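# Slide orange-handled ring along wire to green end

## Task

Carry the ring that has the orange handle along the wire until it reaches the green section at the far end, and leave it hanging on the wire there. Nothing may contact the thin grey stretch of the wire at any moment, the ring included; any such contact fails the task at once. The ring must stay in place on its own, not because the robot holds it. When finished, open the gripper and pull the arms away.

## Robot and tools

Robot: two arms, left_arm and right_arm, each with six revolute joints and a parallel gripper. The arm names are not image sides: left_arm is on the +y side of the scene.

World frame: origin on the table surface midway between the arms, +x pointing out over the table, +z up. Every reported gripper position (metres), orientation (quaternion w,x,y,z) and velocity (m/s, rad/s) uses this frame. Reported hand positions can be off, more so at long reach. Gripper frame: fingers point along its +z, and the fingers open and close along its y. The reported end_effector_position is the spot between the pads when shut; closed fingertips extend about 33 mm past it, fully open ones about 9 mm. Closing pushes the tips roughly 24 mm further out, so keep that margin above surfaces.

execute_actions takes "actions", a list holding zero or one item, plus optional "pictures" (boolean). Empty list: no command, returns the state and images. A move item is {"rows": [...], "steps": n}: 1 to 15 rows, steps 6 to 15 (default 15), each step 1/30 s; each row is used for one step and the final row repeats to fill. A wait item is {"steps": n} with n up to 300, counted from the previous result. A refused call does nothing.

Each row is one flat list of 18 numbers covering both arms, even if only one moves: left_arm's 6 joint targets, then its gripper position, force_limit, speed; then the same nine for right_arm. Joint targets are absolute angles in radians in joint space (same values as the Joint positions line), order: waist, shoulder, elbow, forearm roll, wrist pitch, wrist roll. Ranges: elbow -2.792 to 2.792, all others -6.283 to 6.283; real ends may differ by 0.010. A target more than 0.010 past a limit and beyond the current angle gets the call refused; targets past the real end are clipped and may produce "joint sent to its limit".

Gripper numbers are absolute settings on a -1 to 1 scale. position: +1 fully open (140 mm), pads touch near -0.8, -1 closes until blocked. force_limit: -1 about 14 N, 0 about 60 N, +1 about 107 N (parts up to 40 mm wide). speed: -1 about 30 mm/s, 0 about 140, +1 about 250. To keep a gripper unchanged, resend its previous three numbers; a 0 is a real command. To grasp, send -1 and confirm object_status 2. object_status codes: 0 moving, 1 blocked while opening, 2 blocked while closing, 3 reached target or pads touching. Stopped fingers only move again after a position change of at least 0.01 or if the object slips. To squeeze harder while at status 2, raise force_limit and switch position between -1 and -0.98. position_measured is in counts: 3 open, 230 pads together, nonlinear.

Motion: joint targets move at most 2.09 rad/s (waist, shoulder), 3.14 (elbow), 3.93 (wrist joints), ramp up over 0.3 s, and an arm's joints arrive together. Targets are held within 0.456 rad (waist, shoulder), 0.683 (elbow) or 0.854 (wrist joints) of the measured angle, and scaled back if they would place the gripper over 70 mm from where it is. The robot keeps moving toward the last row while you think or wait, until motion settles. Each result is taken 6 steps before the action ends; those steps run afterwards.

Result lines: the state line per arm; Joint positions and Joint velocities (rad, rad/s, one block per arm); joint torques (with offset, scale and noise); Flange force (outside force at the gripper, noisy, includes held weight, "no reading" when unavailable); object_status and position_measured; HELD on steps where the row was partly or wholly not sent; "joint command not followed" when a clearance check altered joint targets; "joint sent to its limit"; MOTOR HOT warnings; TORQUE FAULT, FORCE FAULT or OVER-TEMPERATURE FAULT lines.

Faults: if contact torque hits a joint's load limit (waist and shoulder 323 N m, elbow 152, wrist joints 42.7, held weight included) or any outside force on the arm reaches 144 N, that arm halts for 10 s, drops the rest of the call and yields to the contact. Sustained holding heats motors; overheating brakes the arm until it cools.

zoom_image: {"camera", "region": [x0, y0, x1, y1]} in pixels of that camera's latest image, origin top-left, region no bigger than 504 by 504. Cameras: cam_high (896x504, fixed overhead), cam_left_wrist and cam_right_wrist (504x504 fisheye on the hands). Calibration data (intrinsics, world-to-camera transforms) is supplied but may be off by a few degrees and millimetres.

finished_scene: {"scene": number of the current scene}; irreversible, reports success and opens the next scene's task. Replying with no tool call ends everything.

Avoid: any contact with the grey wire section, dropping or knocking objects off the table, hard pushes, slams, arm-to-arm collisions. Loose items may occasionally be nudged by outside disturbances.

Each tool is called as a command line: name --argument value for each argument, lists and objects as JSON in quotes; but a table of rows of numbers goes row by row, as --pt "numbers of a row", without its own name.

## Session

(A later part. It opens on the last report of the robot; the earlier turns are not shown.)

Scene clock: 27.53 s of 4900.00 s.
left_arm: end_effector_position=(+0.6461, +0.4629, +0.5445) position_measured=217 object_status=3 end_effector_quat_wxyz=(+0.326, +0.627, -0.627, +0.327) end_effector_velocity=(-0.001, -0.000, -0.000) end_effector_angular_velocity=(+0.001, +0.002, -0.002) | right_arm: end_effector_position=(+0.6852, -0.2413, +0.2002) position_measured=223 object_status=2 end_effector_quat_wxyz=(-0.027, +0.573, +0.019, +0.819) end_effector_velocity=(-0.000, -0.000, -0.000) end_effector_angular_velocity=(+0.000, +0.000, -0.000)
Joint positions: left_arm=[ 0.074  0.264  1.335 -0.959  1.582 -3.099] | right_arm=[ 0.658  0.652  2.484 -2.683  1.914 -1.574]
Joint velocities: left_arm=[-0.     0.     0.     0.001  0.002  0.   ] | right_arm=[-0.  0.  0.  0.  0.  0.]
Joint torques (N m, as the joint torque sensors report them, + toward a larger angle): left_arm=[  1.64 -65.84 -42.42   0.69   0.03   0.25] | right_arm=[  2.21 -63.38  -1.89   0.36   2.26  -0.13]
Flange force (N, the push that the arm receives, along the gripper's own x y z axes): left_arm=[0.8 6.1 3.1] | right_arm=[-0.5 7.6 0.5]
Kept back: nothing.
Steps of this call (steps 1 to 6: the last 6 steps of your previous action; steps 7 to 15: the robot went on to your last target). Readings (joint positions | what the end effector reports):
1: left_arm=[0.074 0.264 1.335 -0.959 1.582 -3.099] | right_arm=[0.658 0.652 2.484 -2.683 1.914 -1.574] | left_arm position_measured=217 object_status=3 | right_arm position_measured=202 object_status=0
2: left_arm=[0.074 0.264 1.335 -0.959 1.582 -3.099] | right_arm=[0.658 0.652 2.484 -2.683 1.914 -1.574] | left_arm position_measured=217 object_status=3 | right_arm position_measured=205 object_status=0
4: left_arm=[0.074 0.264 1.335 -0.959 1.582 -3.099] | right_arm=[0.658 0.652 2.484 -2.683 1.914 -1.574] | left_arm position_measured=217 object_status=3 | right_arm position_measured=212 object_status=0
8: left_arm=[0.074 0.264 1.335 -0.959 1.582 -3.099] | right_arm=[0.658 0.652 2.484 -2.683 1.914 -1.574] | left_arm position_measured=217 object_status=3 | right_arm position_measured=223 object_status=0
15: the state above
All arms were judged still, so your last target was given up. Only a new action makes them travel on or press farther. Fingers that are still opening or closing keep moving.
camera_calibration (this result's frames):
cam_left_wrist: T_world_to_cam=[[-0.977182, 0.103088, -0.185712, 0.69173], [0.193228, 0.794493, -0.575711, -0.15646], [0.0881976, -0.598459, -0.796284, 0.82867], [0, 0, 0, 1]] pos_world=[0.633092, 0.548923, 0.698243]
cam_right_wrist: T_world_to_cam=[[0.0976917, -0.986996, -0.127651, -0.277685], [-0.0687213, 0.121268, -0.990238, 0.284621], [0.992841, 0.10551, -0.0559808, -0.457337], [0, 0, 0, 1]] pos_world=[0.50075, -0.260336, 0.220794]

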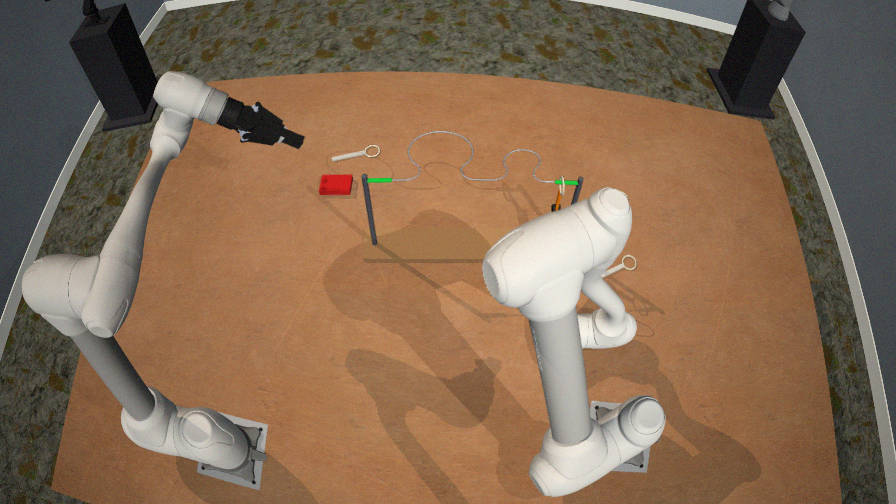

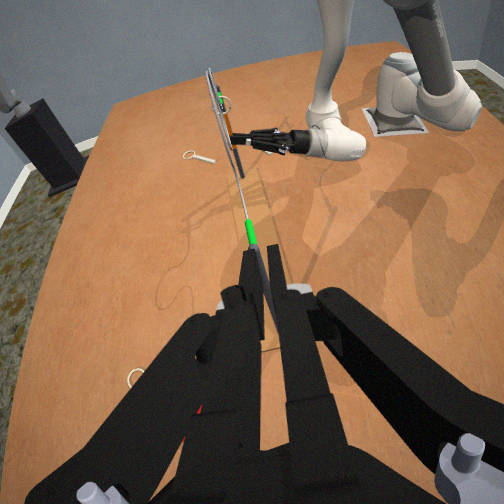

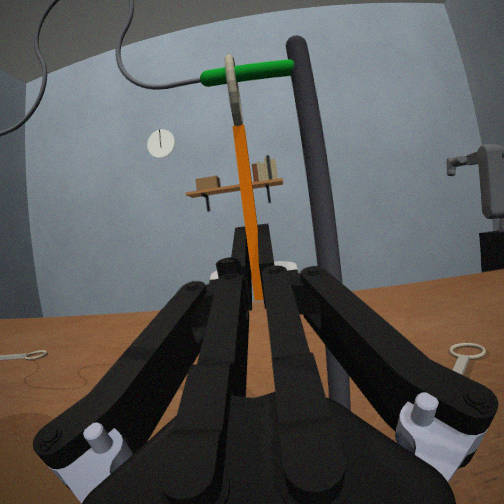

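Notes (kinematics, Doosan M1013): right base (0.0629,-0.4825), yaw -0.131; d1=.1525, a=.62, b=.559, off=.0345, W→TCP .3324. Wire plane x=0.6854-0.0667y, baseline z=.334. Lifting and levelling the ring now.

execute_actions --actions '[{"rows": [[0.07,0.29,1.31,-0.96,1.58,-3.1,-0.7,0,0, 0.6626,0.6311,2.4919,-2.6802,1.8855,-1.579,-1,0.2,-0.7],[0.07,0.29,1.31,-0.96,1.58,-3.1,-0.7,0,0, 0.6674,0.6105,2.4998,-2.6775,1.8567,-1.5846,-1,0.2,-0.7],[0.07,0.29,1.31,-0.96,1.58,-3.1,-0.7,0,0, 0.6721,0.5899,2.5072,-2.6746,1.8274,-1.5906,-1,0.2,-0.7],[0.07,0.29,1.31,-0.96,1.58,-3.1,-0.7,0,0, 0.6767,0.5692,2.5142,-2.6713,1.7979,-1.597,-1,0.2,-0.7],[0.07,0.29,1.31,-0.96,1.58,-3.1,-0.7,0,0, 0.6812,0.5486,2.5208,-2.6677,1.768,-1.6037,-1,0.2,-0.7],[0.07,0.29,1.31,-0.96,1.58,-3.1,-0.7,0,0, 0.6856,0.5278,2.5269,-2.6637,1.7378,-1.6108,-1,0.2,-0.7],[0.07,0.29,1.31,-0.96,1.58,-3.1,-0.7,0,0, 0.6899,0.5071,2.5326,-2.6595,1.7073,-1.6183,-1,0.2,-0.7],[0.07,0.29,1.31,-0.96,1.58,-3.1,-0.7,0,0, 0.6941,0.4863,2.5379,-2.6549,1.6764,-1.6262,-1,0.2,-0.7],[0.07,0.29,1.31,-0.96,1.58,-3.1,-0.7,0,0, 0.6983,0.4655,2.5427,-2.65,1.6452,-1.6345,-1,0.2,-0.7],[0.07,0.29,1.31,-0.96,1.58,-3.1,-0.7,0,0, 0.7023,0.4446,2.5471,-2.6448,1.6137,-1.6432,-1,0.2,-0.7]], "steps": 10}]'

execute_actions --actions '[{"rows": [[0.07,0.29,1.31,-0.96,1.58,-3.1,-0.7,0,0, 0.7062,0.4237,2.5511,-2.6393,1.5818,-1.6523,-1,0.2,-0.7],[0.07,0.29,1.31,-0.96,1.58,-3.1,-0.7,0,0, 0.7101,0.4028,2.5546,-2.6334,1.5497,-1.6617,-1,0.2,-0.7],[0.07,0.29,1.31,-0.96,1.58,-3.1,-0.7,0,0, 0.7139,0.3818,2.5577,-2.6273,1.5171,-1.6715,-1,0.2,-0.7],[0.07,0.29,1.31,-0.96,1.58,-3.1,-0.7,0,0, 0.7175,0.3608,2.5603,-2.6208,1.4843,-1.6817,-1,0.2,-0.7],[0.07,0.29,1.31,-0.96,1.58,-3.1,-0.7,0,0, 0.7211,0.3398,2.5625,-2.614,1.4511,-1.6923,-1,0.2,-0.7],[0.07,0.29,1.31,-0.96,1.58,-3.1,-0.7,0,0, 0.7246,0.3187,2.5643,-2.6068,1.4176,-1.7033,-1,0.2,-0.7],[0.07,0.29,1.31,-0.96,1.58,-3.1,-0.7,0,0, 0.728,0.2976,2.5657,-2.5994,1.3838,-1.7146,-1,0.2,-0.7],[0.07,0.29,1.31,-0.96,1.58,-3.1,-0.7,0,0, 0.7313,0.2764,2.5666,-2.5916,1.3496,-1.7264,-1,0.2,-0.7],[0.07,0.29,1.31,-0.96,1.58,-3.1,-0.7,0,0, 0.7345,0.2552,2.5671,-2.5835,1.3151,-1.7385,-1,0.2,-0.7],[0.07,0.29,1.31,-0.96,1.58,-3.1,-0.7,0,0, 0.7376,0.234,2.5671,-2.5751,1.2803,-1.751,-1,0.2,-0.7]], "steps": 10}]'

execute_actions --actions '[{"steps": 14}]' --pictures true

Scene clock: 31.57 s of 4900.00 s.
left_arm: end_effector_position=(+0.6586, +0.4604, +0.5404) position_measured=217 object_status=3 end_effector_quat_wxyz=(+0.327, +0.627, -0.627, +0.326) end_effector_velocity=(+0.103, -0.023, -0.057) end_effector_angular_velocity=(-0.005, +0.041, -0.018) | right_arm: end_effector_position=(+0.6826, -0.2411, +0.2033) position_measured=223 object_status=2 end_effector_quat_wxyz=(-0.027, +0.584, +0.019, +0.811) end_effector_velocity=(-0.050, +0.001, +0.054) end_effector_angular_velocity=(-0.020, +0.399, +0.014)
Joint positions: left_arm=[ 0.071  0.286  1.314 -0.96   1.58  -3.1  ] | right_arm=[ 0.665  0.622  2.495 -2.679  1.872 -1.582]
Joint velocities: left_arm=[-0.034  0.193 -0.149 -0.005 -0.015 -0.007] | right_arm=[ 0.113 -0.486  0.187  0.064 -0.666 -0.134]
Joint torques (N m, as the joint torque sensors report them, + toward a larger angle): left_arm=[  8.28 -98.61 -44.67   1.25   0.76   0.41] | right_arm=[  4.88 -71.72  -1.24   0.01   2.38  -0.13]
Flange force (N, the push that the arm receives, along the gripper's own x y z axes): left_arm=[-0.3 0.9 2.6] | right_arm=[1.3 6.5 1.3]
Steps of this call (steps 1 to 90: nothing new was sent; then 0.90 s passed at rest; steps 91 to 94: the first 4 steps of this action). Readings (joint positions | what the end effector reports):
91: left_arm=[0.074 0.264 1.335 -0.959 1.582 -3.099] | right_arm=[0.658 0.651 2.484 -2.682 1.914 -1.574] | left_arm position_measured=217 object_status=3 | right_arm position_measured=223 object_status=2
92: left_arm=[0.074 0.268 1.331 -0.959 1.582 -3.099] | right_arm=[0.658 0.648 2.484 -2.682 1.908 -1.575] | left_arm position_measured=217 object_status=3 | right_arm position_measured=223 object_status=2
94: the state above

Scene clock: 31.90 s of 4900.00 s.
left_arm: end_effector_position=(+0.6611, +0.4600, +0.5398) position_measured=217 object_status=3 end_effector_quat_wxyz=(+0.327, +0.627, -0.628, +0.326) end_effector_velocity=(+0.000, -0.000, -0.000) end_effector_angular_velocity=(+0.001, -0.000, +0.000) | right_arm: end_effector_position=(+0.6639, -0.2430, +0.2185) position_measured=223 object_status=2 end_effector_quat_wxyz=(-0.024, +0.648, +0.021, +0.761) end_effector_velocity=(-0.056, -0.009, +0.039) end_effector_angular_velocity=(-0.040, +0.502, -0.016)
Joint positions: left_arm=[ 0.07  0.29  1.31 -0.96  1.58 -3.1 ] | right_arm=[ 0.706  0.426  2.55  -2.639  1.584 -1.652]
Joint velocities: left_arm=[-0.001  0.     0.     0.    -0.001 -0.   ] | right_arm=[ 0.115 -0.615  0.111  0.165 -0.934 -0.269]
Joint torques (N m, as the joint torque sensors report them, + toward a larger angle): left_arm=[  1.9  -68.03 -42.5    0.64   0.06   0.2 ] | right_arm=[  1.47 -49.15  -9.12  -0.6    2.22   0.22]
Flange force (N, the push that the arm receives, along the gripper's own x y z axes): left_arm=[1.0 7.2 3.5] | right_arm=[3.6 7.2 -1.0]
Steps of this call (steps 1 to 6: the last 6 steps of your previous action; steps 7 to 10: the first 4 steps of this action). Readings (joint positions | what the end effector reports):
7: left_arm=[0.070 0.290 1.310 -0.960 1.580 -3.100] | right_arm=[0.694 0.487 2.537 -2.655 1.678 -1.626] | left_arm position_measured=217 object_status=3 | right_arm position_measured=223 object_status=2
8: left_arm=[0.070 0.290 1.310 -0.960 1.580 -3.100] | right_arm=[0.698 0.467 2.542 -2.650 1.647 -1.634] | left_arm position_measured=217 object_status=3 | right_arm position_measured=223 object_status=2
10: the state above

Scene clock: 32.37 s of 4900.00 s.
left_arm: end_effector_position=(+0.6611, +0.4600, +0.5398) position_measured=217 object_status=3 end_effector_quat_wxyz=(+0.327, +0.627, -0.628, +0.326) end_effector_velocity=(-0.000, -0.001, -0.000) end_effector_angular_velocity=(+0.001, +0.001, -0.001) | right_arm: end_effector_position=(+0.6463, -0.2439, +0.2285) position_measured=223 object_status=2 end_effector_quat_wxyz=(-0.023, +0.707, +0.023, +0.707) end_effector_velocity=(-0.000, -0.000, -0.000) end_effector_angular_velocity=(-0.000, +0.002, -0.000)
Joint positions: left_arm=[ 0.07  0.29  1.31 -0.96  1.58 -3.1 ] | right_arm=[ 0.738  0.234  2.567 -2.575  1.28  -1.751]
Joint velocities: left_arm=[-0.001  0.     0.     0.001  0.    -0.   ] | right_arm=[ 0.    -0.002  0.     0.001 -0.003 -0.001]
Joint torques (N m, as the joint torque sensors report them, + toward a larger angle): left_arm=[  1.32 -68.07 -42.56   0.75  -0.11   0.11] | right_arm=[  1.08 -37.67 -15.54  -1.28   2.31  -0.28]
Flange force (N, the push that the arm receives, along the gripper's own x y z axes): left_arm=[0.3 6.8 3.0] | right_arm=[-1.0 6.0 -0.4]
Kept back: nothing.
Steps of this call (steps 1 to 6: the last 6 steps of your previous action; steps 7 to 14: the robot went on to your last target). Readings (joint positions | what the end effector reports):
1: left_arm=[0.070 0.290 1.310 -0.960 1.580 -3.100] | right_arm=[0.710 0.405 2.554 -2.634 1.552 -1.661] | left_arm position_measured=217 object_status=3 | right_arm position_measured=223 object_status=2
2: left_arm=[0.070 0.290 1.310 -0.960 1.580 -3.100] | right_arm=[0.713 0.384 2.557 -2.627 1.520 -1.671] | left_arm position_measured=217 object_status=3 | right_arm position_measured=223 object_status=2
4: left_arm=[0.070 0.290 1.310 -0.960 1.580 -3.100] | right_arm=[0.721 0.342 2.562 -2.614 1.454 -1.692] | left_arm position_measured=217 object_status=3 | right_arm position_measured=223 object_status=2
8: left_arm=[0.070 0.290 1.310 -0.960 1.580 -3.100] | right_arm=[0.734 0.260 2.567 -2.585 1.323 -1.736] | left_arm position_measured=217 object_status=3 | right_arm position_measured=223 object_status=2
14: the state above
camera_calibration (this result's frames):
cam_left_wrist: T_world_to_cam=[[-0.977063, 0.105138, -0.185183, 0.704512], [0.194667, 0.793506, -0.576588, -0.159733], [0.0863224, -0.599412, -0.795772, 0.823221], [0, 0, 0, 1]] pos_world=[0.648385, 0.546126, 0.69346]
cam_right_wrist: T_world_to_cam=[[0.0520637, -0.990019, -0.130964, -0.243296], [-0.40311, 0.0991485, -0.909765, 0.502649], [0.913669, 0.100159, -0.393924, -0.289725], [0, 0, 0, 1]] pos_world=[0.480002, -0.261687, 0.3113]

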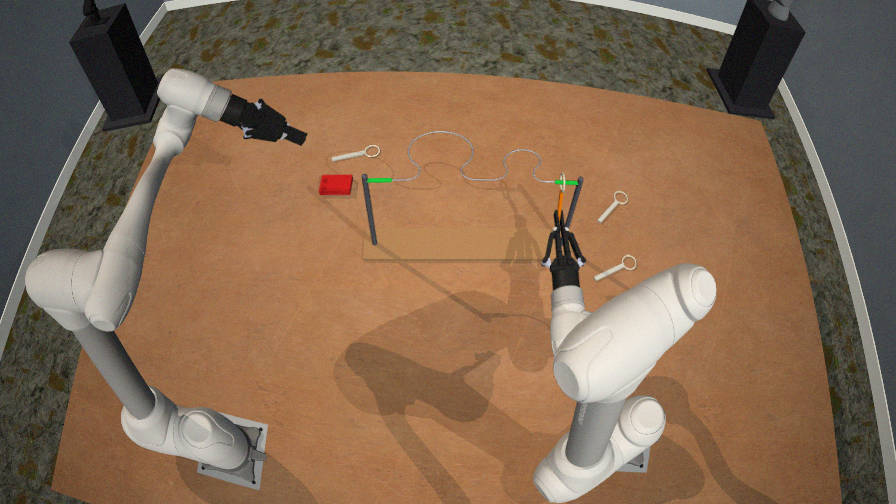

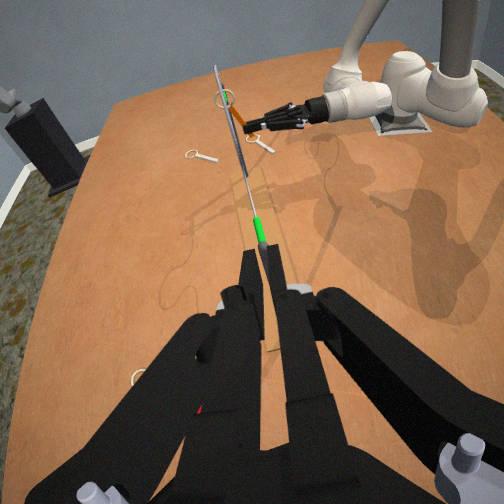

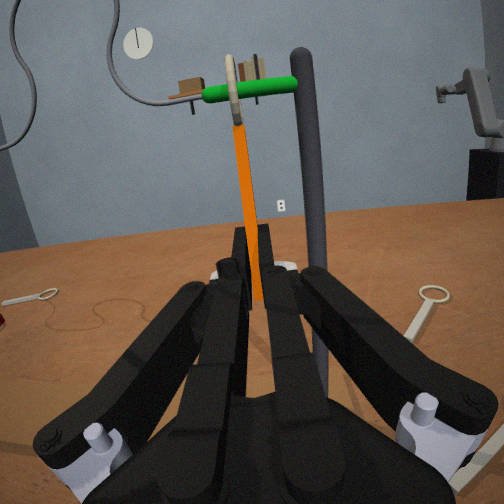

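zoom_image --camera "cam_right_wrist" --region '[180, 40, 300, 160]'

zoom_image --camera "cam_left_wrist" --region '[195, 60, 275, 140]'

Region (180, 40, 300, 160) of cam_right_wrist's 504x504 image, scaled by 4.200, with more detail than that image has.

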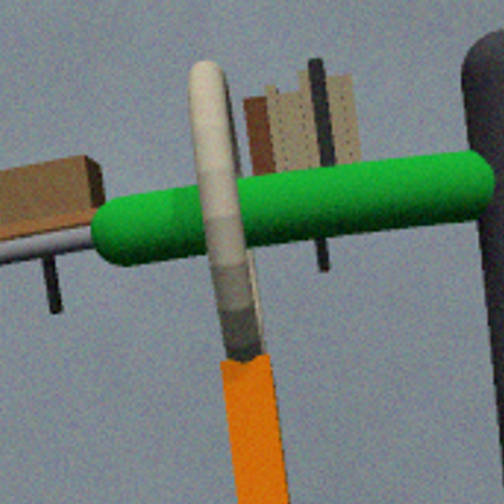

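Region (195, 60, 275, 140) of cam_left_wrist's 504x504 image, scaled by 6.300, with more detail than that image has.

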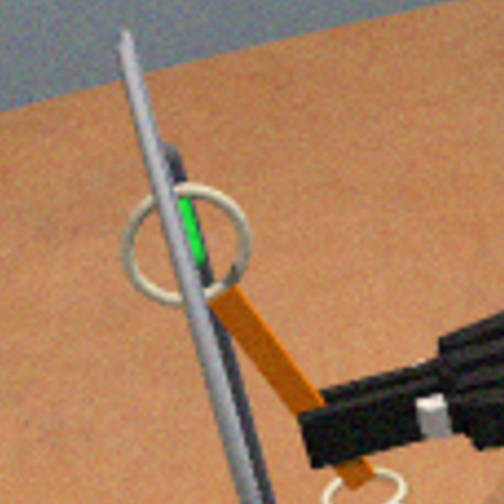

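execute_actions --actions '[{"rows": [[0.07,0.3,1.3,-0.96,1.58,-3.1,-0.7,0,0, 0.745,0.2355,2.5637,-2.5674,1.2802,-1.7543,-1,0.2,-0.7],[0.07,0.3,1.3,-0.96,1.58,-3.1,-0.7,0,0, 0.752,0.237,2.5603,-2.5597,1.2802,-1.7576,-1,0.2,-0.7],[0.07,0.3,1.3,-0.96,1.58,-3.1,-0.7,0,0, 0.7664,0.24,2.5535,-2.5444,1.28,-1.7641,-1,0.2,-0.7],[0.07,0.3,1.3,-0.96,1.58,-3.1,-0.7,0,0, 0.7808,0.243,2.5468,-2.529,1.2799,-1.7707,-1,0.2,-0.7],[0.07,0.3,1.3,-0.96,1.58,-3.1,-0.7,0,0, 0.7952,0.246,2.54,-2.5137,1.2798,-1.7772,-1,0.2,-0.7],[0.07,0.3,1.3,-0.96,1.58,-3.1,-0.7,0,0, 0.8096,0.249,2.5332,-2.4983,1.2797,-1.7838,-1,0.2,-0.7],[0.07,0.3,1.3,-0.96,1.58,-3.1,-0.7,0,0, 0.8239,0.2519,2.5264,-2.4829,1.2795,-1.7903,-1,0.2,-0.7],[0.07,0.3,1.3,-0.96,1.58,-3.1,-0.7,0,0, 0.8383,0.2549,2.5196,-2.4676,1.2794,-1.7969,-1,0.2,-0.7],[0.07,0.3,1.3,-0.96,1.58,-3.1,-0.7,0,0, 0.8527,0.2579,2.5129,-2.4522,1.2793,-1.8034,-1,0.2,-0.7]], "steps": 9}]'

execute_actions --actions '[{"steps": 13}]' --pictures true

zoom_image --camera "cam_right_wrist" --region '[180, 40, 300, 160]'

zoom_image --camera "cam_left_wrist" --region '[195, 60, 275, 140]'

Scene clock: 36.80 s of 4900.00 s.
left_arm: end_effector_position=(+0.6654, +0.4601, +0.5386) position_measured=217 object_status=3 end_effector_quat_wxyz=(+0.327, +0.627, -0.628, +0.326) end_effector_velocity=(+0.056, +0.002, -0.036) end_effector_angular_velocity=(-0.000, +0.028, +0.002) | right_arm: end_effector_position=(+0.6459, -0.2410, +0.2287) position_measured=223 object_status=2 end_effector_quat_wxyz=(-0.023, +0.707, +0.023, +0.707) end_effector_velocity=(+0.006, +0.076, +0.013) end_effector_angular_velocity=(+0.006, -0.019, +0.002)
Joint positions: left_arm=[ 0.07   0.297  1.303 -0.96   1.58  -3.1  ] | right_arm=[ 0.746  0.235  2.564 -2.567  1.28  -1.755]
Joint velocities: left_arm=[ 0.     0.103 -0.073  0.001 -0.003  0.001] | right_arm=[ 0.177  0.037 -0.098  0.185  0.    -0.08 ]
Joint torques (N m, as the joint torque sensors report them, + toward a larger angle): left_arm=[  3.36 -69.01 -38.95   0.77   0.31   0.24] | right_arm=[  4.28 -38.18 -18.63  -1.9    2.29  -0.28]
Flange force (N, the push that the arm receives, along the gripper's own x y z axes): left_arm=[0.9 7.3 4.4] | right_arm=[-2.2 5.4 2.5]
Steps of this call (steps 1 to 30: the robot went on to your last target; steps 31 to 90: nothing new was sent; then 1.33 s passed at rest; steps 91 to 93: the first 3 steps of this action). Readings (joint positions | what the end effector reports):
91: left_arm=[0.070 0.290 1.310 -0.960 1.580 -3.100] | right_arm=[0.738 0.234 2.567 -2.575 1.280 -1.751] | left_arm position_measured=217 object_status=3 | right_arm position_measured=223 object_status=2
92: left_arm=[0.070 0.293 1.306 -0.960 1.580 -3.100] | right_arm=[0.741 0.234 2.567 -2.572 1.280 -1.752] | left_arm position_measured=217 object_status=3 | right_arm position_measured=223 object_status=2
93: the state above

Scene clock: 37.23 s of 4900.00 s.
left_arm: end_effector_position=(+0.6671, +0.4602, +0.5380) position_measured=217 object_status=3 end_effector_quat_wxyz=(+0.327, +0.627, -0.628, +0.326) end_effector_velocity=(-0.000, -0.000, +0.000) end_effector_angular_velocity=(-0.000, -0.001, -0.000) | right_arm: end_effector_position=(+0.6425, -0.1965, +0.2310) position_measured=223 object_status=2 end_effector_quat_wxyz=(-0.023, +0.707, +0.023, +0.707) end_effector_velocity=(+0.001, +0.001, +0.001) end_effector_angular_velocity=(+0.001, -0.001, -0.001)
Joint positions: left_arm=[ 0.07  0.3   1.3  -0.96  1.58 -3.1 ] | right_arm=[ 0.853  0.258  2.513 -2.452  1.279 -1.803]
Joint velocities: left_arm=[-0. -0. -0. -0. -0.  0.] | right_arm=[ 0.001  0.    -0.003  0.002 -0.    -0.001]
Joint torques (N m, as the joint torque sensors report them, + toward a larger angle): left_arm=[  2.34 -68.44 -42.69   0.77   0.     0.14] | right_arm=[ -0.72 -40.56 -16.18  -1.16   2.17   0.02]
Flange force (N, the push that the arm receives, along the gripper's own x y z axes): left_arm=[1.1 8.8 4.1] | right_arm=[-0.9 2.3 -2.8]
Kept back: nothing.
Steps of this call (steps 1 to 6: the last 6 steps of your previous action; steps 7 to 13: the robot went on to your last target). Readings (joint positions | what the end effector reports):
1: left_arm=[0.070 0.299 1.301 -0.960 1.580 -3.100] | right_arm=[0.753 0.237 2.560 -2.559 1.280 -1.758] | left_arm position_measured=217 object_status=3 | right_arm position_measured=223 object_status=2
2: left_arm=[0.070 0.300 1.300 -0.960 1.580 -3.100] | right_arm=[0.763 0.239 2.555 -2.548 1.280 -1.763] | left_arm position_measured=217 object_status=3 | right_arm position_measured=223 object_status=2
4: left_arm=[0.070 0.300 1.300 -0.960 1.580 -3.100] | right_arm=[0.788 0.244 2.544 -2.522 1.280 -1.774] | left_arm position_measured=217 object_status=3 | right_arm position_measured=223 object_status=2
8: left_arm=[0.070 0.300 1.300 -0.960 1.580 -3.100] | right_arm=[0.841 0.255 2.518 -2.465 1.279 -1.798] | left_arm position_measured=217 object_status=3 | right_arm position_measured=223 object_status=2
13: the state above
camera_calibration (this result's frames):
cam_left_wrist: T_world_to_cam=[[-0.977068, 0.105041, -0.185214, 0.710037], [0.194606, 0.793524, -0.576583, -0.162074], [0.086407, -0.599405, -0.795768, 0.821351], [0, 0, 0, 1]] pos_world=[0.654325, 0.546349, 0.691664]
cam_right_wrist: T_world_to_cam=[[0.0521263, -0.990007, -0.131034, -0.195857], [-0.403037, 0.0991959, -0.909792, 0.498566], [0.913698, 0.100236, -0.393839, -0.29003], [0, 0, 0, 1]] pos_world=[0.47615, -0.214284, 0.313702]

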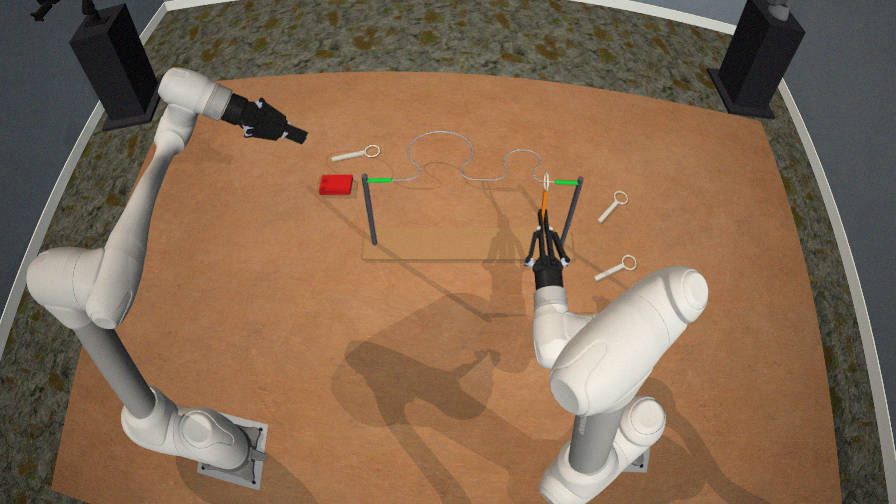

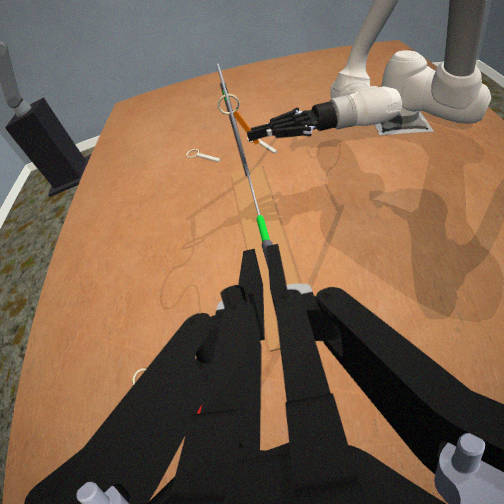

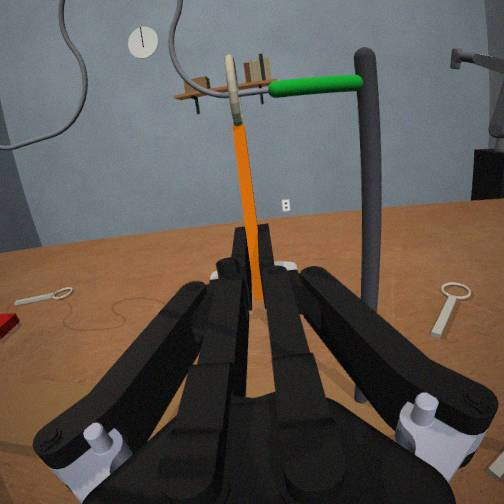

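Region (180, 40, 300, 160) of cam_right_wrist's 504x504 image, scaled by 4.200, with more detail than that image has.

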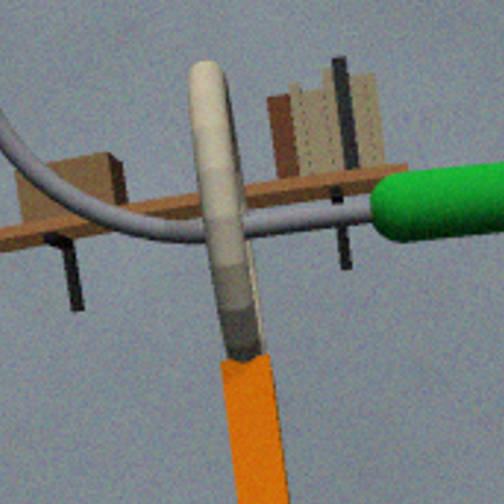

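Region (195, 60, 275, 140) of cam_left_wrist's 504x504 image, scaled by 6.300, with more detail than that image has.

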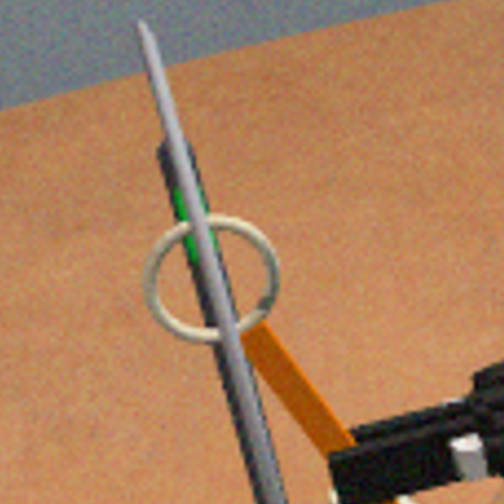

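Notes: transport IK uses N=.265 (W normal dist. from base), E=0.44001+1.00222y, k=.105, q1=φ'+.1976, q6=q6_0+τ. Features (E,z): neck1(.2471,.3745,r.0385) loop1(.3207,.4175,R.0465) neck2(.3944,.3745) neck3(.4353,.374,r.038) loop2(.524,.449,R.078) neck4(.6127,.374). Ring centre at zoom(225,230) in right cam [180,40,300,160]. N48=[1.0473,.2407,2.3495,-2.2135,1.2176,-1.1658], N72=[1.0898,.1794,2.2757,-2.1285,1.1616,-.8819], N96=[1.0981,.0972,2.2212,-2.0652,1.0978,-.597].

execute_actions --actions '[{"rows": [[0.07,0.3,1.3,-0.96,1.58,-3.1,-0.7,0,0, 0.8607,0.26,2.5082,-2.4437,1.279,-1.7822,-1,0.2,-0.7],[0.07,0.3,1.3,-0.96,1.58,-3.1,-0.7,0,0, 0.8737,0.263,2.5003,-2.4297,1.2784,-1.7472,-1,0.2,-0.7],[0.07,0.3,1.3,-0.96,1.58,-3.1,-0.7,0,0, 0.8913,0.2666,2.4893,-2.4106,1.277,-1.6987,-1,0.2,-0.7],[0.07,0.3,1.3,-0.96,1.58,-3.1,-0.7,0,0, 0.9081,0.2693,2.4781,-2.3918,1.2751,-1.6509,-1,0.2,-0.7],[0.07,0.3,1.3,-0.96,1.58,-3.1,-0.7,0,0, 0.9265,0.2713,2.4653,-2.371,1.2723,-1.5972,-1,0.2,-0.7],[0.07,0.3,1.3,-0.96,1.58,-3.1,-0.7,0,0, 0.944,0.2722,2.4524,-2.3507,1.2687,-1.5443,-1,0.2,-0.7],[0.07,0.3,1.3,-0.96,1.58,-3.1,-0.7,0,0, 0.9605,0.2719,2.4394,-2.331,1.2645,-1.4924,-1,0.2,-0.7],[0.07,0.3,1.3,-0.96,1.58,-3.1,-0.7,0,0, 0.9761,0.2706,2.4264,-2.3119,1.2595,-1.4414,-1,0.2,-0.7],[0.07,0.3,1.3,-0.96,1.58,-3.1,-0.7,0,0, 0.9907,0.2681,2.4132,-2.2934,1.2539,-1.3913,-1,0.2,-0.7],[0.07,0.3,1.3,-0.96,1.58,-3.1,-0.7,0,0, 1.0044,0.2644,2.3999,-2.2755,1.2476,-1.3421,-1,0.2,-0.7],[0.07,0.3,1.3,-0.96,1.58,-3.1,-0.7,0,0, 1.0171,0.2597,2.3866,-2.2582,1.2405,-1.2939,-1,0.2,-0.7],[0.07,0.3,1.3,-0.96,1.58,-3.1,-0.7,0,0, 1.0289,0.2538,2.3732,-2.2414,1.2328,-1.2465,-1,0.2,-0.7],[0.07,0.3,1.3,-0.96,1.58,-3.1,-0.7,0,0, 1.0398,0.2467,2.3597,-2.2252,1.2244,-1.2,-1,0.2,-0.7],[0.07,0.3,1.3,-0.96,1.58,-3.1,-0.7,0,0, 1.0473,0.2407,2.3495,-2.2135,1.2176,-1.1658,-1,0.2,-0.7]], "steps": 14}]'

execute_actions --actions '[{"steps": 13}]' --pictures true

zoom_image --camera "cam_right_wrist" --region '[180, 40, 300, 160]'

zoom_image --camera "cam_left_wrist" --region '[195, 60, 275, 140]'

Scene clock: 39.33 s of 4900.00 s.
left_arm: end_effector_position=(+0.6670, +0.4601, +0.5380) position_measured=217 object_status=3 end_effector_quat_wxyz=(+0.327, +0.627, -0.628, +0.326) end_effector_velocity=(+0.000, +0.001, +0.000) end_effector_angular_velocity=(+0.001, -0.001, +0.001) | right_arm: end_effector_position=(+0.6407, -0.1615, +0.2364) position_measured=223 object_status=2 end_effector_quat_wxyz=(-0.110, +0.704, -0.063, +0.699) end_effector_velocity=(-0.015, +0.230, +0.057) end_effector_angular_velocity=(+1.672, +0.111, -0.002)
Joint positions: left_arm=[ 0.07  0.3   1.3  -0.96  1.58 -3.1 ] | right_arm=[ 0.924  0.27   2.466 -2.373  1.272 -1.603]
Joint velocities: left_arm=[ 0.001 -0.001 -0.     0.001 -0.     0.   ] | right_arm=[ 0.447  0.037 -0.323  0.514 -0.084  1.334]
Joint torques (N m, as the joint torque sensors report them, + toward a larger angle): left_arm=[  1.98 -69.41 -42.72   0.75   0.1    0.21] | right_arm=[  2.89 -45.3  -18.77  -1.26   2.12  -0.39]
Flange force (N, the push that the arm receives, along the gripper's own x y z axes): left_arm=[0.5 7.1 3.6] | right_arm=[-0.3 7.3 0.6]
Steps of this call (steps 1 to 30: the robot went on to your last target; steps 31 to 55: nothing new was sent; steps 56 to 63: the first 8 steps of this action). Readings (joint positions | what the end effector reports):
56: left_arm=[0.070 0.300 1.300 -0.960 1.580 -3.100] | right_arm=[0.853 0.258 2.513 -2.452 1.279 -1.803] | left_arm position_measured=217 object_status=3 | right_arm position_measured=223 object_status=2
57: left_arm=[0.070 0.300 1.300 -0.960 1.580 -3.100] | right_arm=[0.855 0.259 2.511 -2.449 1.279 -1.797] | left_arm position_measured=217 object_status=3 | right_arm position_measured=223 object_status=2
59: left_arm=[0.070 0.300 1.300 -0.960 1.580 -3.100] | right_arm=[0.870 0.262 2.502 -2.433 1.278 -1.756] | left_arm position_measured=217 object_status=3 | right_arm position_measured=223 object_status=2
63: the state above

Scene clock: 39.77 s of 4900.00 s.
left_arm: end_effector_position=(+0.6670, +0.4601, +0.5380) position_measured=217 object_status=3 end_effector_quat_wxyz=(+0.327, +0.627, -0.628, +0.326) end_effector_velocity=(+0.000, -0.000, -0.001) end_effector_angular_velocity=(+0.002, +0.001, -0.000) | right_arm: end_effector_position=(+0.6354, -0.0902, +0.2783) position_measured=223 object_status=2 end_effector_quat_wxyz=(-0.308, +0.655, -0.266, +0.636) end_effector_velocity=(+0.001, +0.002, +0.002) end_effector_angular_velocity=(+0.012, -0.001, +0.000)
Joint positions: left_arm=[ 0.07  0.3   1.3  -0.96  1.58 -3.1 ] | right_arm=[ 1.047  0.241  2.35  -2.214  1.218 -1.166]
Joint velocities: left_arm=[-0.001  0.001  0.     0.002 -0.    -0.   ] | right_arm=[ 0.001  0.    -0.005  0.001 -0.001  0.008]
Joint torques (N m, as the joint torque sensors report them, + toward a larger angle): left_arm=[  2.02 -68.82 -42.68   0.75   0.06   0.27] | right_arm=[  2.23 -46.23 -21.4   -1.87   2.18  -0.52]
Flange force (N, the push that the arm receives, along the gripper's own x y z axes): left_arm=[0.7 7.6 3.8] | right_arm=[0.4 6.1 5.3]
Kept back: nothing.
Steps of this call (steps 1 to 6: the last 6 steps of your previous action; steps 7 to 13: the robot went on to your last target). Readings (joint positions | what the end effector reports):
1: left_arm=[0.070 0.300 1.300 -0.960 1.580 -3.100] | right_arm=[0.939 0.271 2.455 -2.356 1.269 -1.557] | left_arm position_measured=217 object_status=3 | right_arm position_measured=223 object_status=2
2: left_arm=[0.070 0.300 1.300 -0.960 1.580 -3.100] | right_arm=[0.954 0.271 2.443 -2.338 1.265 -1.509] | left_arm position_measured=217 object_status=3 | right_arm position_measured=223 object_status=2
4: left_arm=[0.070 0.300 1.300 -0.960 1.580 -3.100] | right_arm=[0.983 0.269 2.418 -2.302 1.255 -1.412] | left_arm position_measured=217 object_status=3 | right_arm position_measured=223 object_status=2
8: left_arm=[0.070 0.300 1.300 -0.960 1.580 -3.100] | right_arm=[1.032 0.250 2.367 -2.235 1.228 -1.227] | left_arm position_measured=217 object_status=3 | right_arm position_measured=223 object_status=2
13: the state above
camera_calibration (this result's frames):
cam_left_wrist: T_world_to_cam=[[-0.977065, 0.105121, -0.185183, 0.709965], [0.194653, 0.793507, -0.576591, -0.162064], [0.0863326, -0.599414, -0.79577, 0.82138], [0, 0, 0, 1]] pos_world=[0.654317, 0.546313, 0.691659]
cam_right_wrist: T_world_to_cam=[[0.0241042, -0.566151, -0.823949, 0.164884], [-0.444753, 0.732061, -0.516024, 0.502252], [0.895329, 0.378892, -0.234152, -0.283255], [0, 0, 0, 1]] pos_world=[0.47301, -0.167007, 0.328706]

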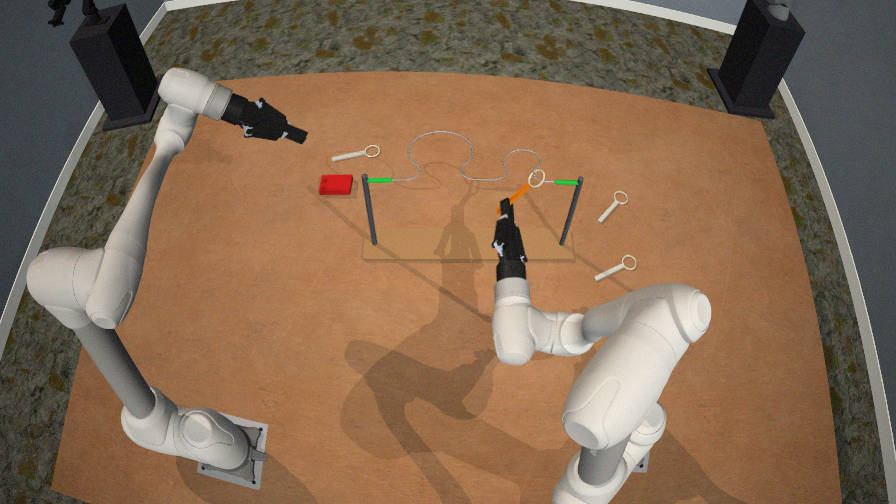

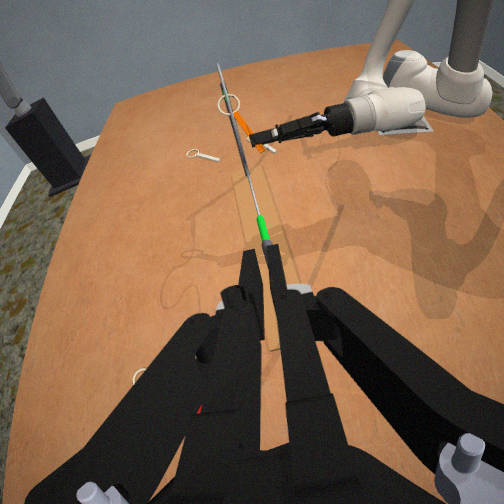

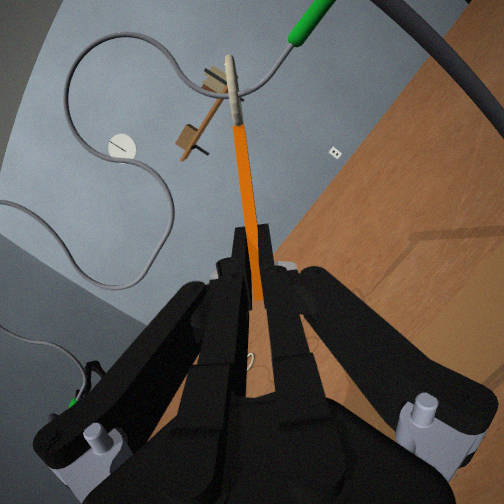

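Region (180, 40, 300, 160) of cam_right_wrist's 504x504 image, scaled by 4.200, with more detail than that image has.

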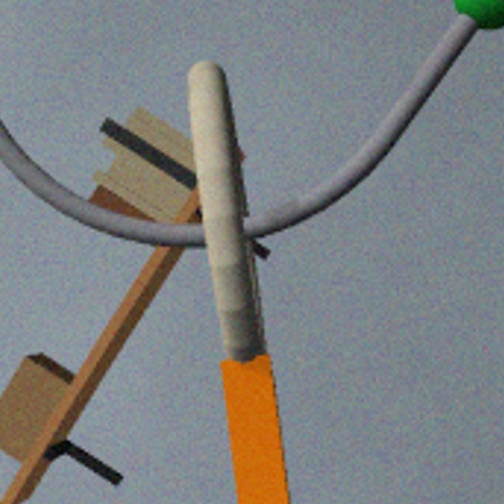

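Region (195, 60, 275, 140) of cam_left_wrist's 504x504 image, scaled by 6.300, with more detail than that image has.

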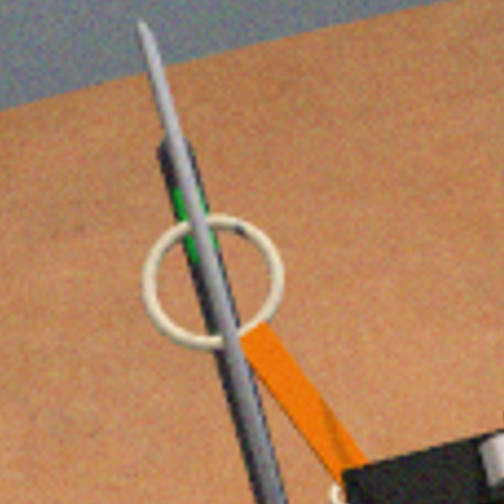

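L96=[1.0834,.0386,2.2051,-2.0418,1.0532,-.6663], L48=[1.0627,.0817,2.2664,-2.1095,1.0902,-1.3914], L0=[.9948,.06,2.3404,-2.1952,1.0796,-2.1505].

execute_actions --actions '[{"rows": [[0.07,0.3,1.3,-0.96,1.58,-3.1,-0.7,0,0, 1.0508,0.2376,2.3445,-2.2078,1.2145,-1.1488,-1,0.2,-0.7],[0.07,0.3,1.3,-0.96,1.58,-3.1,-0.7,0,0, 1.0564,0.2323,2.3364,-2.1984,1.2092,-1.1204,-1,0.2,-0.7],[0.07,0.3,1.3,-0.96,1.58,-3.1,-0.7,0,0, 1.0636,0.2245,2.3253,-2.1857,1.2016,-1.0807,-1,0.2,-0.7],[0.07,0.3,1.3,-0.96,1.58,-3.1,-0.7,0,0, 1.0702,0.2163,2.3147,-2.1734,1.1939,-1.041,-1,0.2,-0.7],[0.07,0.3,1.3,-0.96,1.58,-3.1,-0.7,0,0, 1.0769,0.2064,2.3029,-2.1599,1.1849,-0.9956,-1,0.2,-0.7],[0.07,0.3,1.3,-0.96,1.58,-3.1,-0.7,0,0, 1.0827,0.196,2.2917,-2.1469,1.1758,-0.9501,-1,0.2,-0.7],[0.07,0.3,1.3,-0.96,1.58,-3.1,-0.7,0,0, 1.0877,0.1851,2.2809,-2.1345,1.1664,-0.9046,-1,0.2,-0.7],[0.07,0.3,1.3,-0.96,1.58,-3.1,-0.7,0,0, 1.0917,0.1736,2.2706,-2.1226,1.1568,-0.8591,-1,0.2,-0.7],[0.07,0.3,1.3,-0.96,1.58,-3.1,-0.7,0,0, 1.0949,0.1616,2.2609,-2.1113,1.147,-0.8136,-1,0.2,-0.7],[0.07,0.3,1.3,-0.96,1.58,-3.1,-0.7,0,0, 1.0972,0.149,2.2516,-2.1006,1.137,-0.7681,-1,0.2,-0.7],[0.07,0.3,1.3,-0.96,1.58,-3.1,-0.7,0,0, 1.0987,0.1359,2.2428,-2.0904,1.1268,-0.7225,-1,0.2,-0.7],[0.07,0.3,1.3,-0.96,1.58,-3.1,-0.7,0,0, 1.0992,0.1223,2.2345,-2.0807,1.1165,-0.6769,-1,0.2,-0.7],[0.07,0.3,1.3,-0.96,1.58,-3.1,-0.7,0,0, 1.0989,0.1082,2.2267,-2.0717,1.1059,-0.6312,-1,0.2,-0.7],[0.07,0.3,1.3,-0.96,1.58,-3.1,-0.7,0,0, 1.0981,0.0972,2.2212,-2.0652,1.0978,-0.597,-1,0.2,-0.7]], "steps": 14}]'

execute_actions --actions '[{"rows": [[0.07,0.3,1.3,-0.96,1.58,-3.1,-0.7,0,0, 1.096,0.0888,2.2189,-2.0619,1.0914,-0.6069,-1,0.2,-0.7],[0.07,0.3,1.3,-0.96,1.58,-3.1,-0.7,0,0, 1.0939,0.0805,2.2166,-2.0585,1.0851,-0.6168,-1,0.2,-0.7],[0.07,0.3,1.3,-0.96,1.58,-3.1,-0.7,0,0, 1.0918,0.0721,2.2143,-2.0552,1.0787,-0.6267,-1,0.2,-0.7],[0.07,0.3,1.3,-0.96,1.58,-3.1,-0.7,0,0, 1.0897,0.0637,2.212,-2.0518,1.0723,-0.6366,-1,0.2,-0.7],[0.07,0.3,1.3,-0.96,1.58,-3.1,-0.7,0,0, 1.0876,0.0553,2.2097,-2.0485,1.0659,-0.6465,-1,0.2,-0.7],[0.07,0.3,1.3,-0.96,1.58,-3.1,-0.7,0,0, 1.0855,0.047,2.2074,-2.0452,1.0596,-0.6564,-1,0.2,-0.7],[0.07,0.3,1.3,-0.96,1.58,-3.1,-0.7,0,0, 1.0834,0.0386,2.2051,-2.0418,1.0532,-0.6663,-1,0.2,-0.7]], "steps": 7}]'

execute_actions --actions '[{"steps": 12}]' --pictures true

zoom_image --camera "cam_right_wrist" --region '[180, 40, 300, 160]'

zoom_image --camera "cam_left_wrist" --region '[195, 50, 275, 130]'

Scene clock: 43.90 s of 4900.00 s.
left_arm: end_effector_position=(+0.6670, +0.4601, +0.5380) position_measured=217 object_status=3 end_effector_quat_wxyz=(+0.327, +0.627, -0.628, +0.326) end_effector_velocity=(-0.000, -0.000, +0.000) end_effector_angular_velocity=(-0.000, -0.001, -0.000) | right_arm: end_effector_position=(+0.6344, -0.0698, +0.3093) position_measured=223 object_status=2 end_effector_quat_wxyz=(-0.387, +0.616, -0.347, +0.592) end_effector_velocity=(-0.008, +0.109, +0.217) end_effector_angular_velocity=(+1.715, +0.113, -0.000)
Joint positions: left_arm=[ 0.07  0.3   1.3  -0.96  1.58 -3.1 ] | right_arm=[ 1.076  0.205  2.303 -2.16   1.184 -0.993]
Joint velocities: left_arm=[-0. -0.  0. -0.  0.  0.] | right_arm=[ 0.155 -0.266 -0.291  0.336 -0.233  1.163]
Joint torques (N m, as the joint torque sensors report them, + toward a larger angle): left_arm=[  1.93 -68.89 -42.91   0.72  -0.06   0.12] | right_arm=[  1.37 -49.77 -25.84  -2.25   2.03  -0.23]
Flange force (N, the push that the arm receives, along the gripper's own x y z axes): left_arm=[0.1 8.3 3.7] | right_arm=[1.9 5.2 0.8]
Steps of this call (steps 1 to 30: the robot went on to your last target; steps 31 to 90: nothing new was sent; then 0.87 s passed at rest; steps 91 to 98: the first 8 steps of this action). Readings (joint positions | what the end effector reports):
91: left_arm=[0.070 0.300 1.300 -0.960 1.580 -3.100] | right_arm=[1.047 0.241 2.349 -2.213 1.218 -1.166] | left_arm position_measured=217 object_status=3 | right_arm position_measured=223 object_status=2
92: left_arm=[0.070 0.300 1.300 -0.960 1.580 -3.100] | right_arm=[1.049 0.240 2.348 -2.211 1.216 -1.159] | left_arm position_measured=217 object_status=3 | right_arm position_measured=223 object_status=2
94: left_arm=[0.070 0.300 1.300 -0.960 1.580 -3.100] | right_arm=[1.055 0.233 2.338 -2.200 1.210 -1.125] | left_arm position_measured=217 object_status=3 | right_arm position_measured=223 object_status=2
98: the state above

Scene clock: 44.13 s of 4900.00 s.
left_arm: end_effector_position=(+0.6670, +0.4601, +0.5380) position_measured=217 object_status=3 end_effector_quat_wxyz=(+0.327, +0.627, -0.628, +0.326) end_effector_velocity=(+0.000, -0.000, +0.000) end_effector_angular_velocity=(-0.000, +0.000, +0.001) | right_arm: end_effector_position=(+0.6331, -0.0541, +0.3694) position_measured=223 object_status=2 end_effector_quat_wxyz=(+0.508, -0.524, +0.475, -0.492) end_effector_velocity=(-0.000, +0.009, +0.276) end_effector_angular_velocity=(+1.847, +0.116, -0.001)
Joint positions: left_arm=[ 0.07  0.3   1.3  -0.96  1.58 -3.1 ] | right_arm=[ 1.098  0.126  2.238 -2.085  1.119 -0.691]
Joint velocities: left_arm=[-0. -0.  0. -0. -0. -0.] | right_arm=[ 0.012 -0.388 -0.232  0.27  -0.293  1.246]
Joint torques (N m, as the joint torque sensors report them, + toward a larger angle): left_arm=[  2.35 -68.26 -42.82   0.68  -0.04   0.19] | right_arm=[ -0.18 -39.69 -26.8   -2.23   2.33  -0.18]
Flange force (N, the push that the arm receives, along the gripper's own x y z axes): left_arm=[0.9 9.3 4.1] | right_arm=[6.3 -1.6 1.9]
Steps of this call (steps 1 to 6: the last 6 steps of your previous action; step 7: the first step of this action). Readings (joint positions | what the end effector reports):
7: the state above

Scene clock: 44.53 s of 4900.00 s.
left_arm: end_effector_position=(+0.6670, +0.4601, +0.5380) position_measured=217 object_status=3 end_effector_quat_wxyz=(+0.327, +0.627, -0.628, +0.326) end_effector_velocity=(-0.000, -0.000, +0.000) end_effector_angular_velocity=(-0.000, -0.000, -0.001) | right_arm: end_effector_position=(+0.6338, -0.0649, +0.4234) position_measured=223 object_status=2 end_effector_quat_wxyz=(+0.541, -0.490, +0.510, -0.456) end_effector_velocity=(+0.000, +0.000, +0.001) end_effector_angular_velocity=(-0.001, +0.001, +0.000)
Joint positions: left_arm=[ 0.07  0.3   1.3  -0.96  1.58 -3.1 ] | right_arm=[ 1.083  0.039  2.205 -2.042  1.053 -0.666]
Joint velocities: left_arm=[-0.    -0.001  0.    -0.     0.001  0.   ] | right_arm=[-0.    -0.001 -0.001  0.001 -0.002 -0.003]
Joint torques (N m, as the joint torque sensors report them, + toward a larger angle): left_arm=[  2.12 -68.59 -42.52   0.77  -0.01   0.25] | right_arm=[  1.8  -36.39 -33.54  -2.79   1.82  -0.14]
Flange force (N, the push that the arm receives, along the gripper's own x y z axes): left_arm=[1.2 8.0 3.6] | right_arm=[4.5 3.2 2.6]
Kept back: nothing.
Steps of this call (steps 1 to 6: the last 6 steps of your previous action; steps 7 to 12: the robot went on to your last target). Readings (joint positions | what the end effector reports):
1: left_arm=[0.070 0.300 1.300 -0.960 1.580 -3.100] | right_arm=[1.098 0.112 2.230 -2.076 1.109 -0.653] | left_arm position_measured=217 object_status=3 | right_arm position_measured=223 object_status=2
2: left_arm=[0.070 0.300 1.300 -0.960 1.580 -3.100] | right_arm=[1.097 0.098 2.224 -2.068 1.099 -0.627] | left_arm position_measured=217 object_status=3 | right_arm position_measured=223 object_status=2
4: left_arm=[0.070 0.300 1.300 -0.960 1.580 -3.100] | right_arm=[1.093 0.076 2.216 -2.057 1.082 -0.617] | left_arm position_measured=217 object_status=3 | right_arm position_measured=223 object_status=2
8: left_arm=[0.070 0.300 1.300 -0.960 1.580 -3.100] | right_arm=[1.085 0.043 2.206 -2.044 1.057 -0.661] | left_arm position_measured=217 object_status=3 | right_arm position_measured=223 object_status=2
12: the state above
camera_calibration (this result's frames):
cam_left_wrist: T_world_to_cam=[[-0.977065, 0.10512, -0.185183, 0.709965], [0.194653, 0.793507, -0.576591, -0.162064], [0.0863327, -0.599414, -0.79577, 0.82138], [0, 0, 0, 1]] pos_world=[0.654317, 0.546313, 0.691658]
cam_right_wrist: T_world_to_cam=[[-0.0285796, 0.232505, -0.972175, 0.446768], [-0.453419, 0.863744, 0.219902, 0.260293], [0.890839, 0.447088, 0.0807368, -0.383459], [0, 0, 0, 1]] pos_world=[0.472391, -0.157262, 0.408057]

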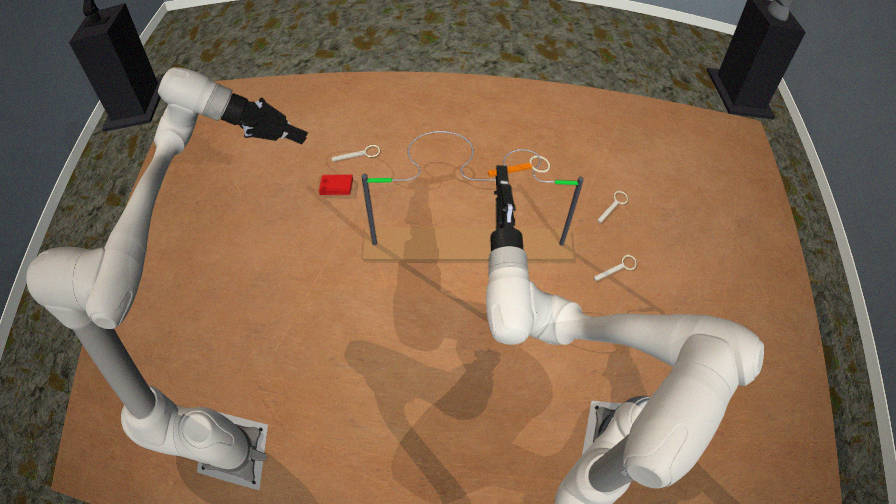

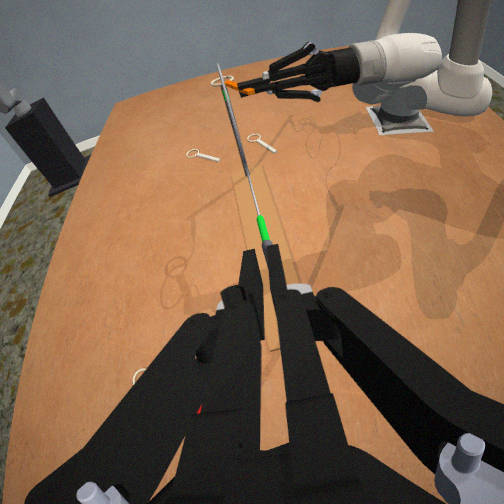

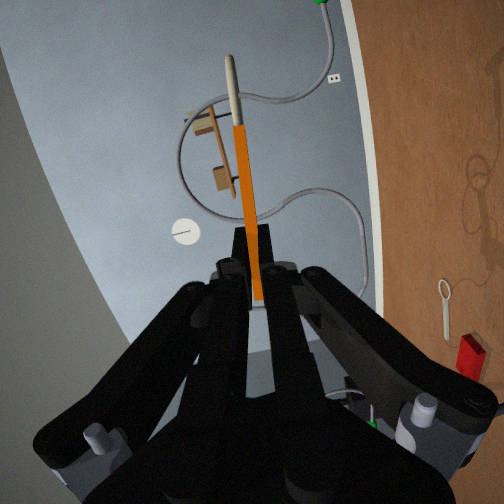

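Region (180, 40, 300, 160) of cam_right_wrist's 504x504 image, scaled by 4.200, with more detail than that image has.

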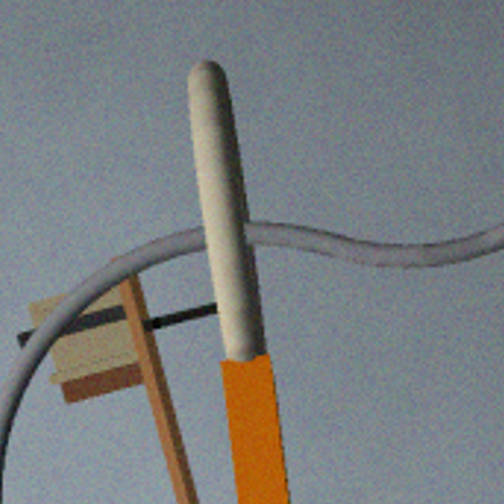

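Region (195, 50, 275, 130) of cam_left_wrist's 504x504 image, scaled by 6.300, with more detail than that image has.

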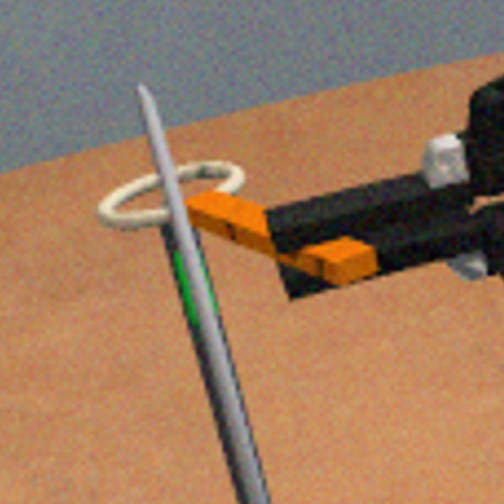

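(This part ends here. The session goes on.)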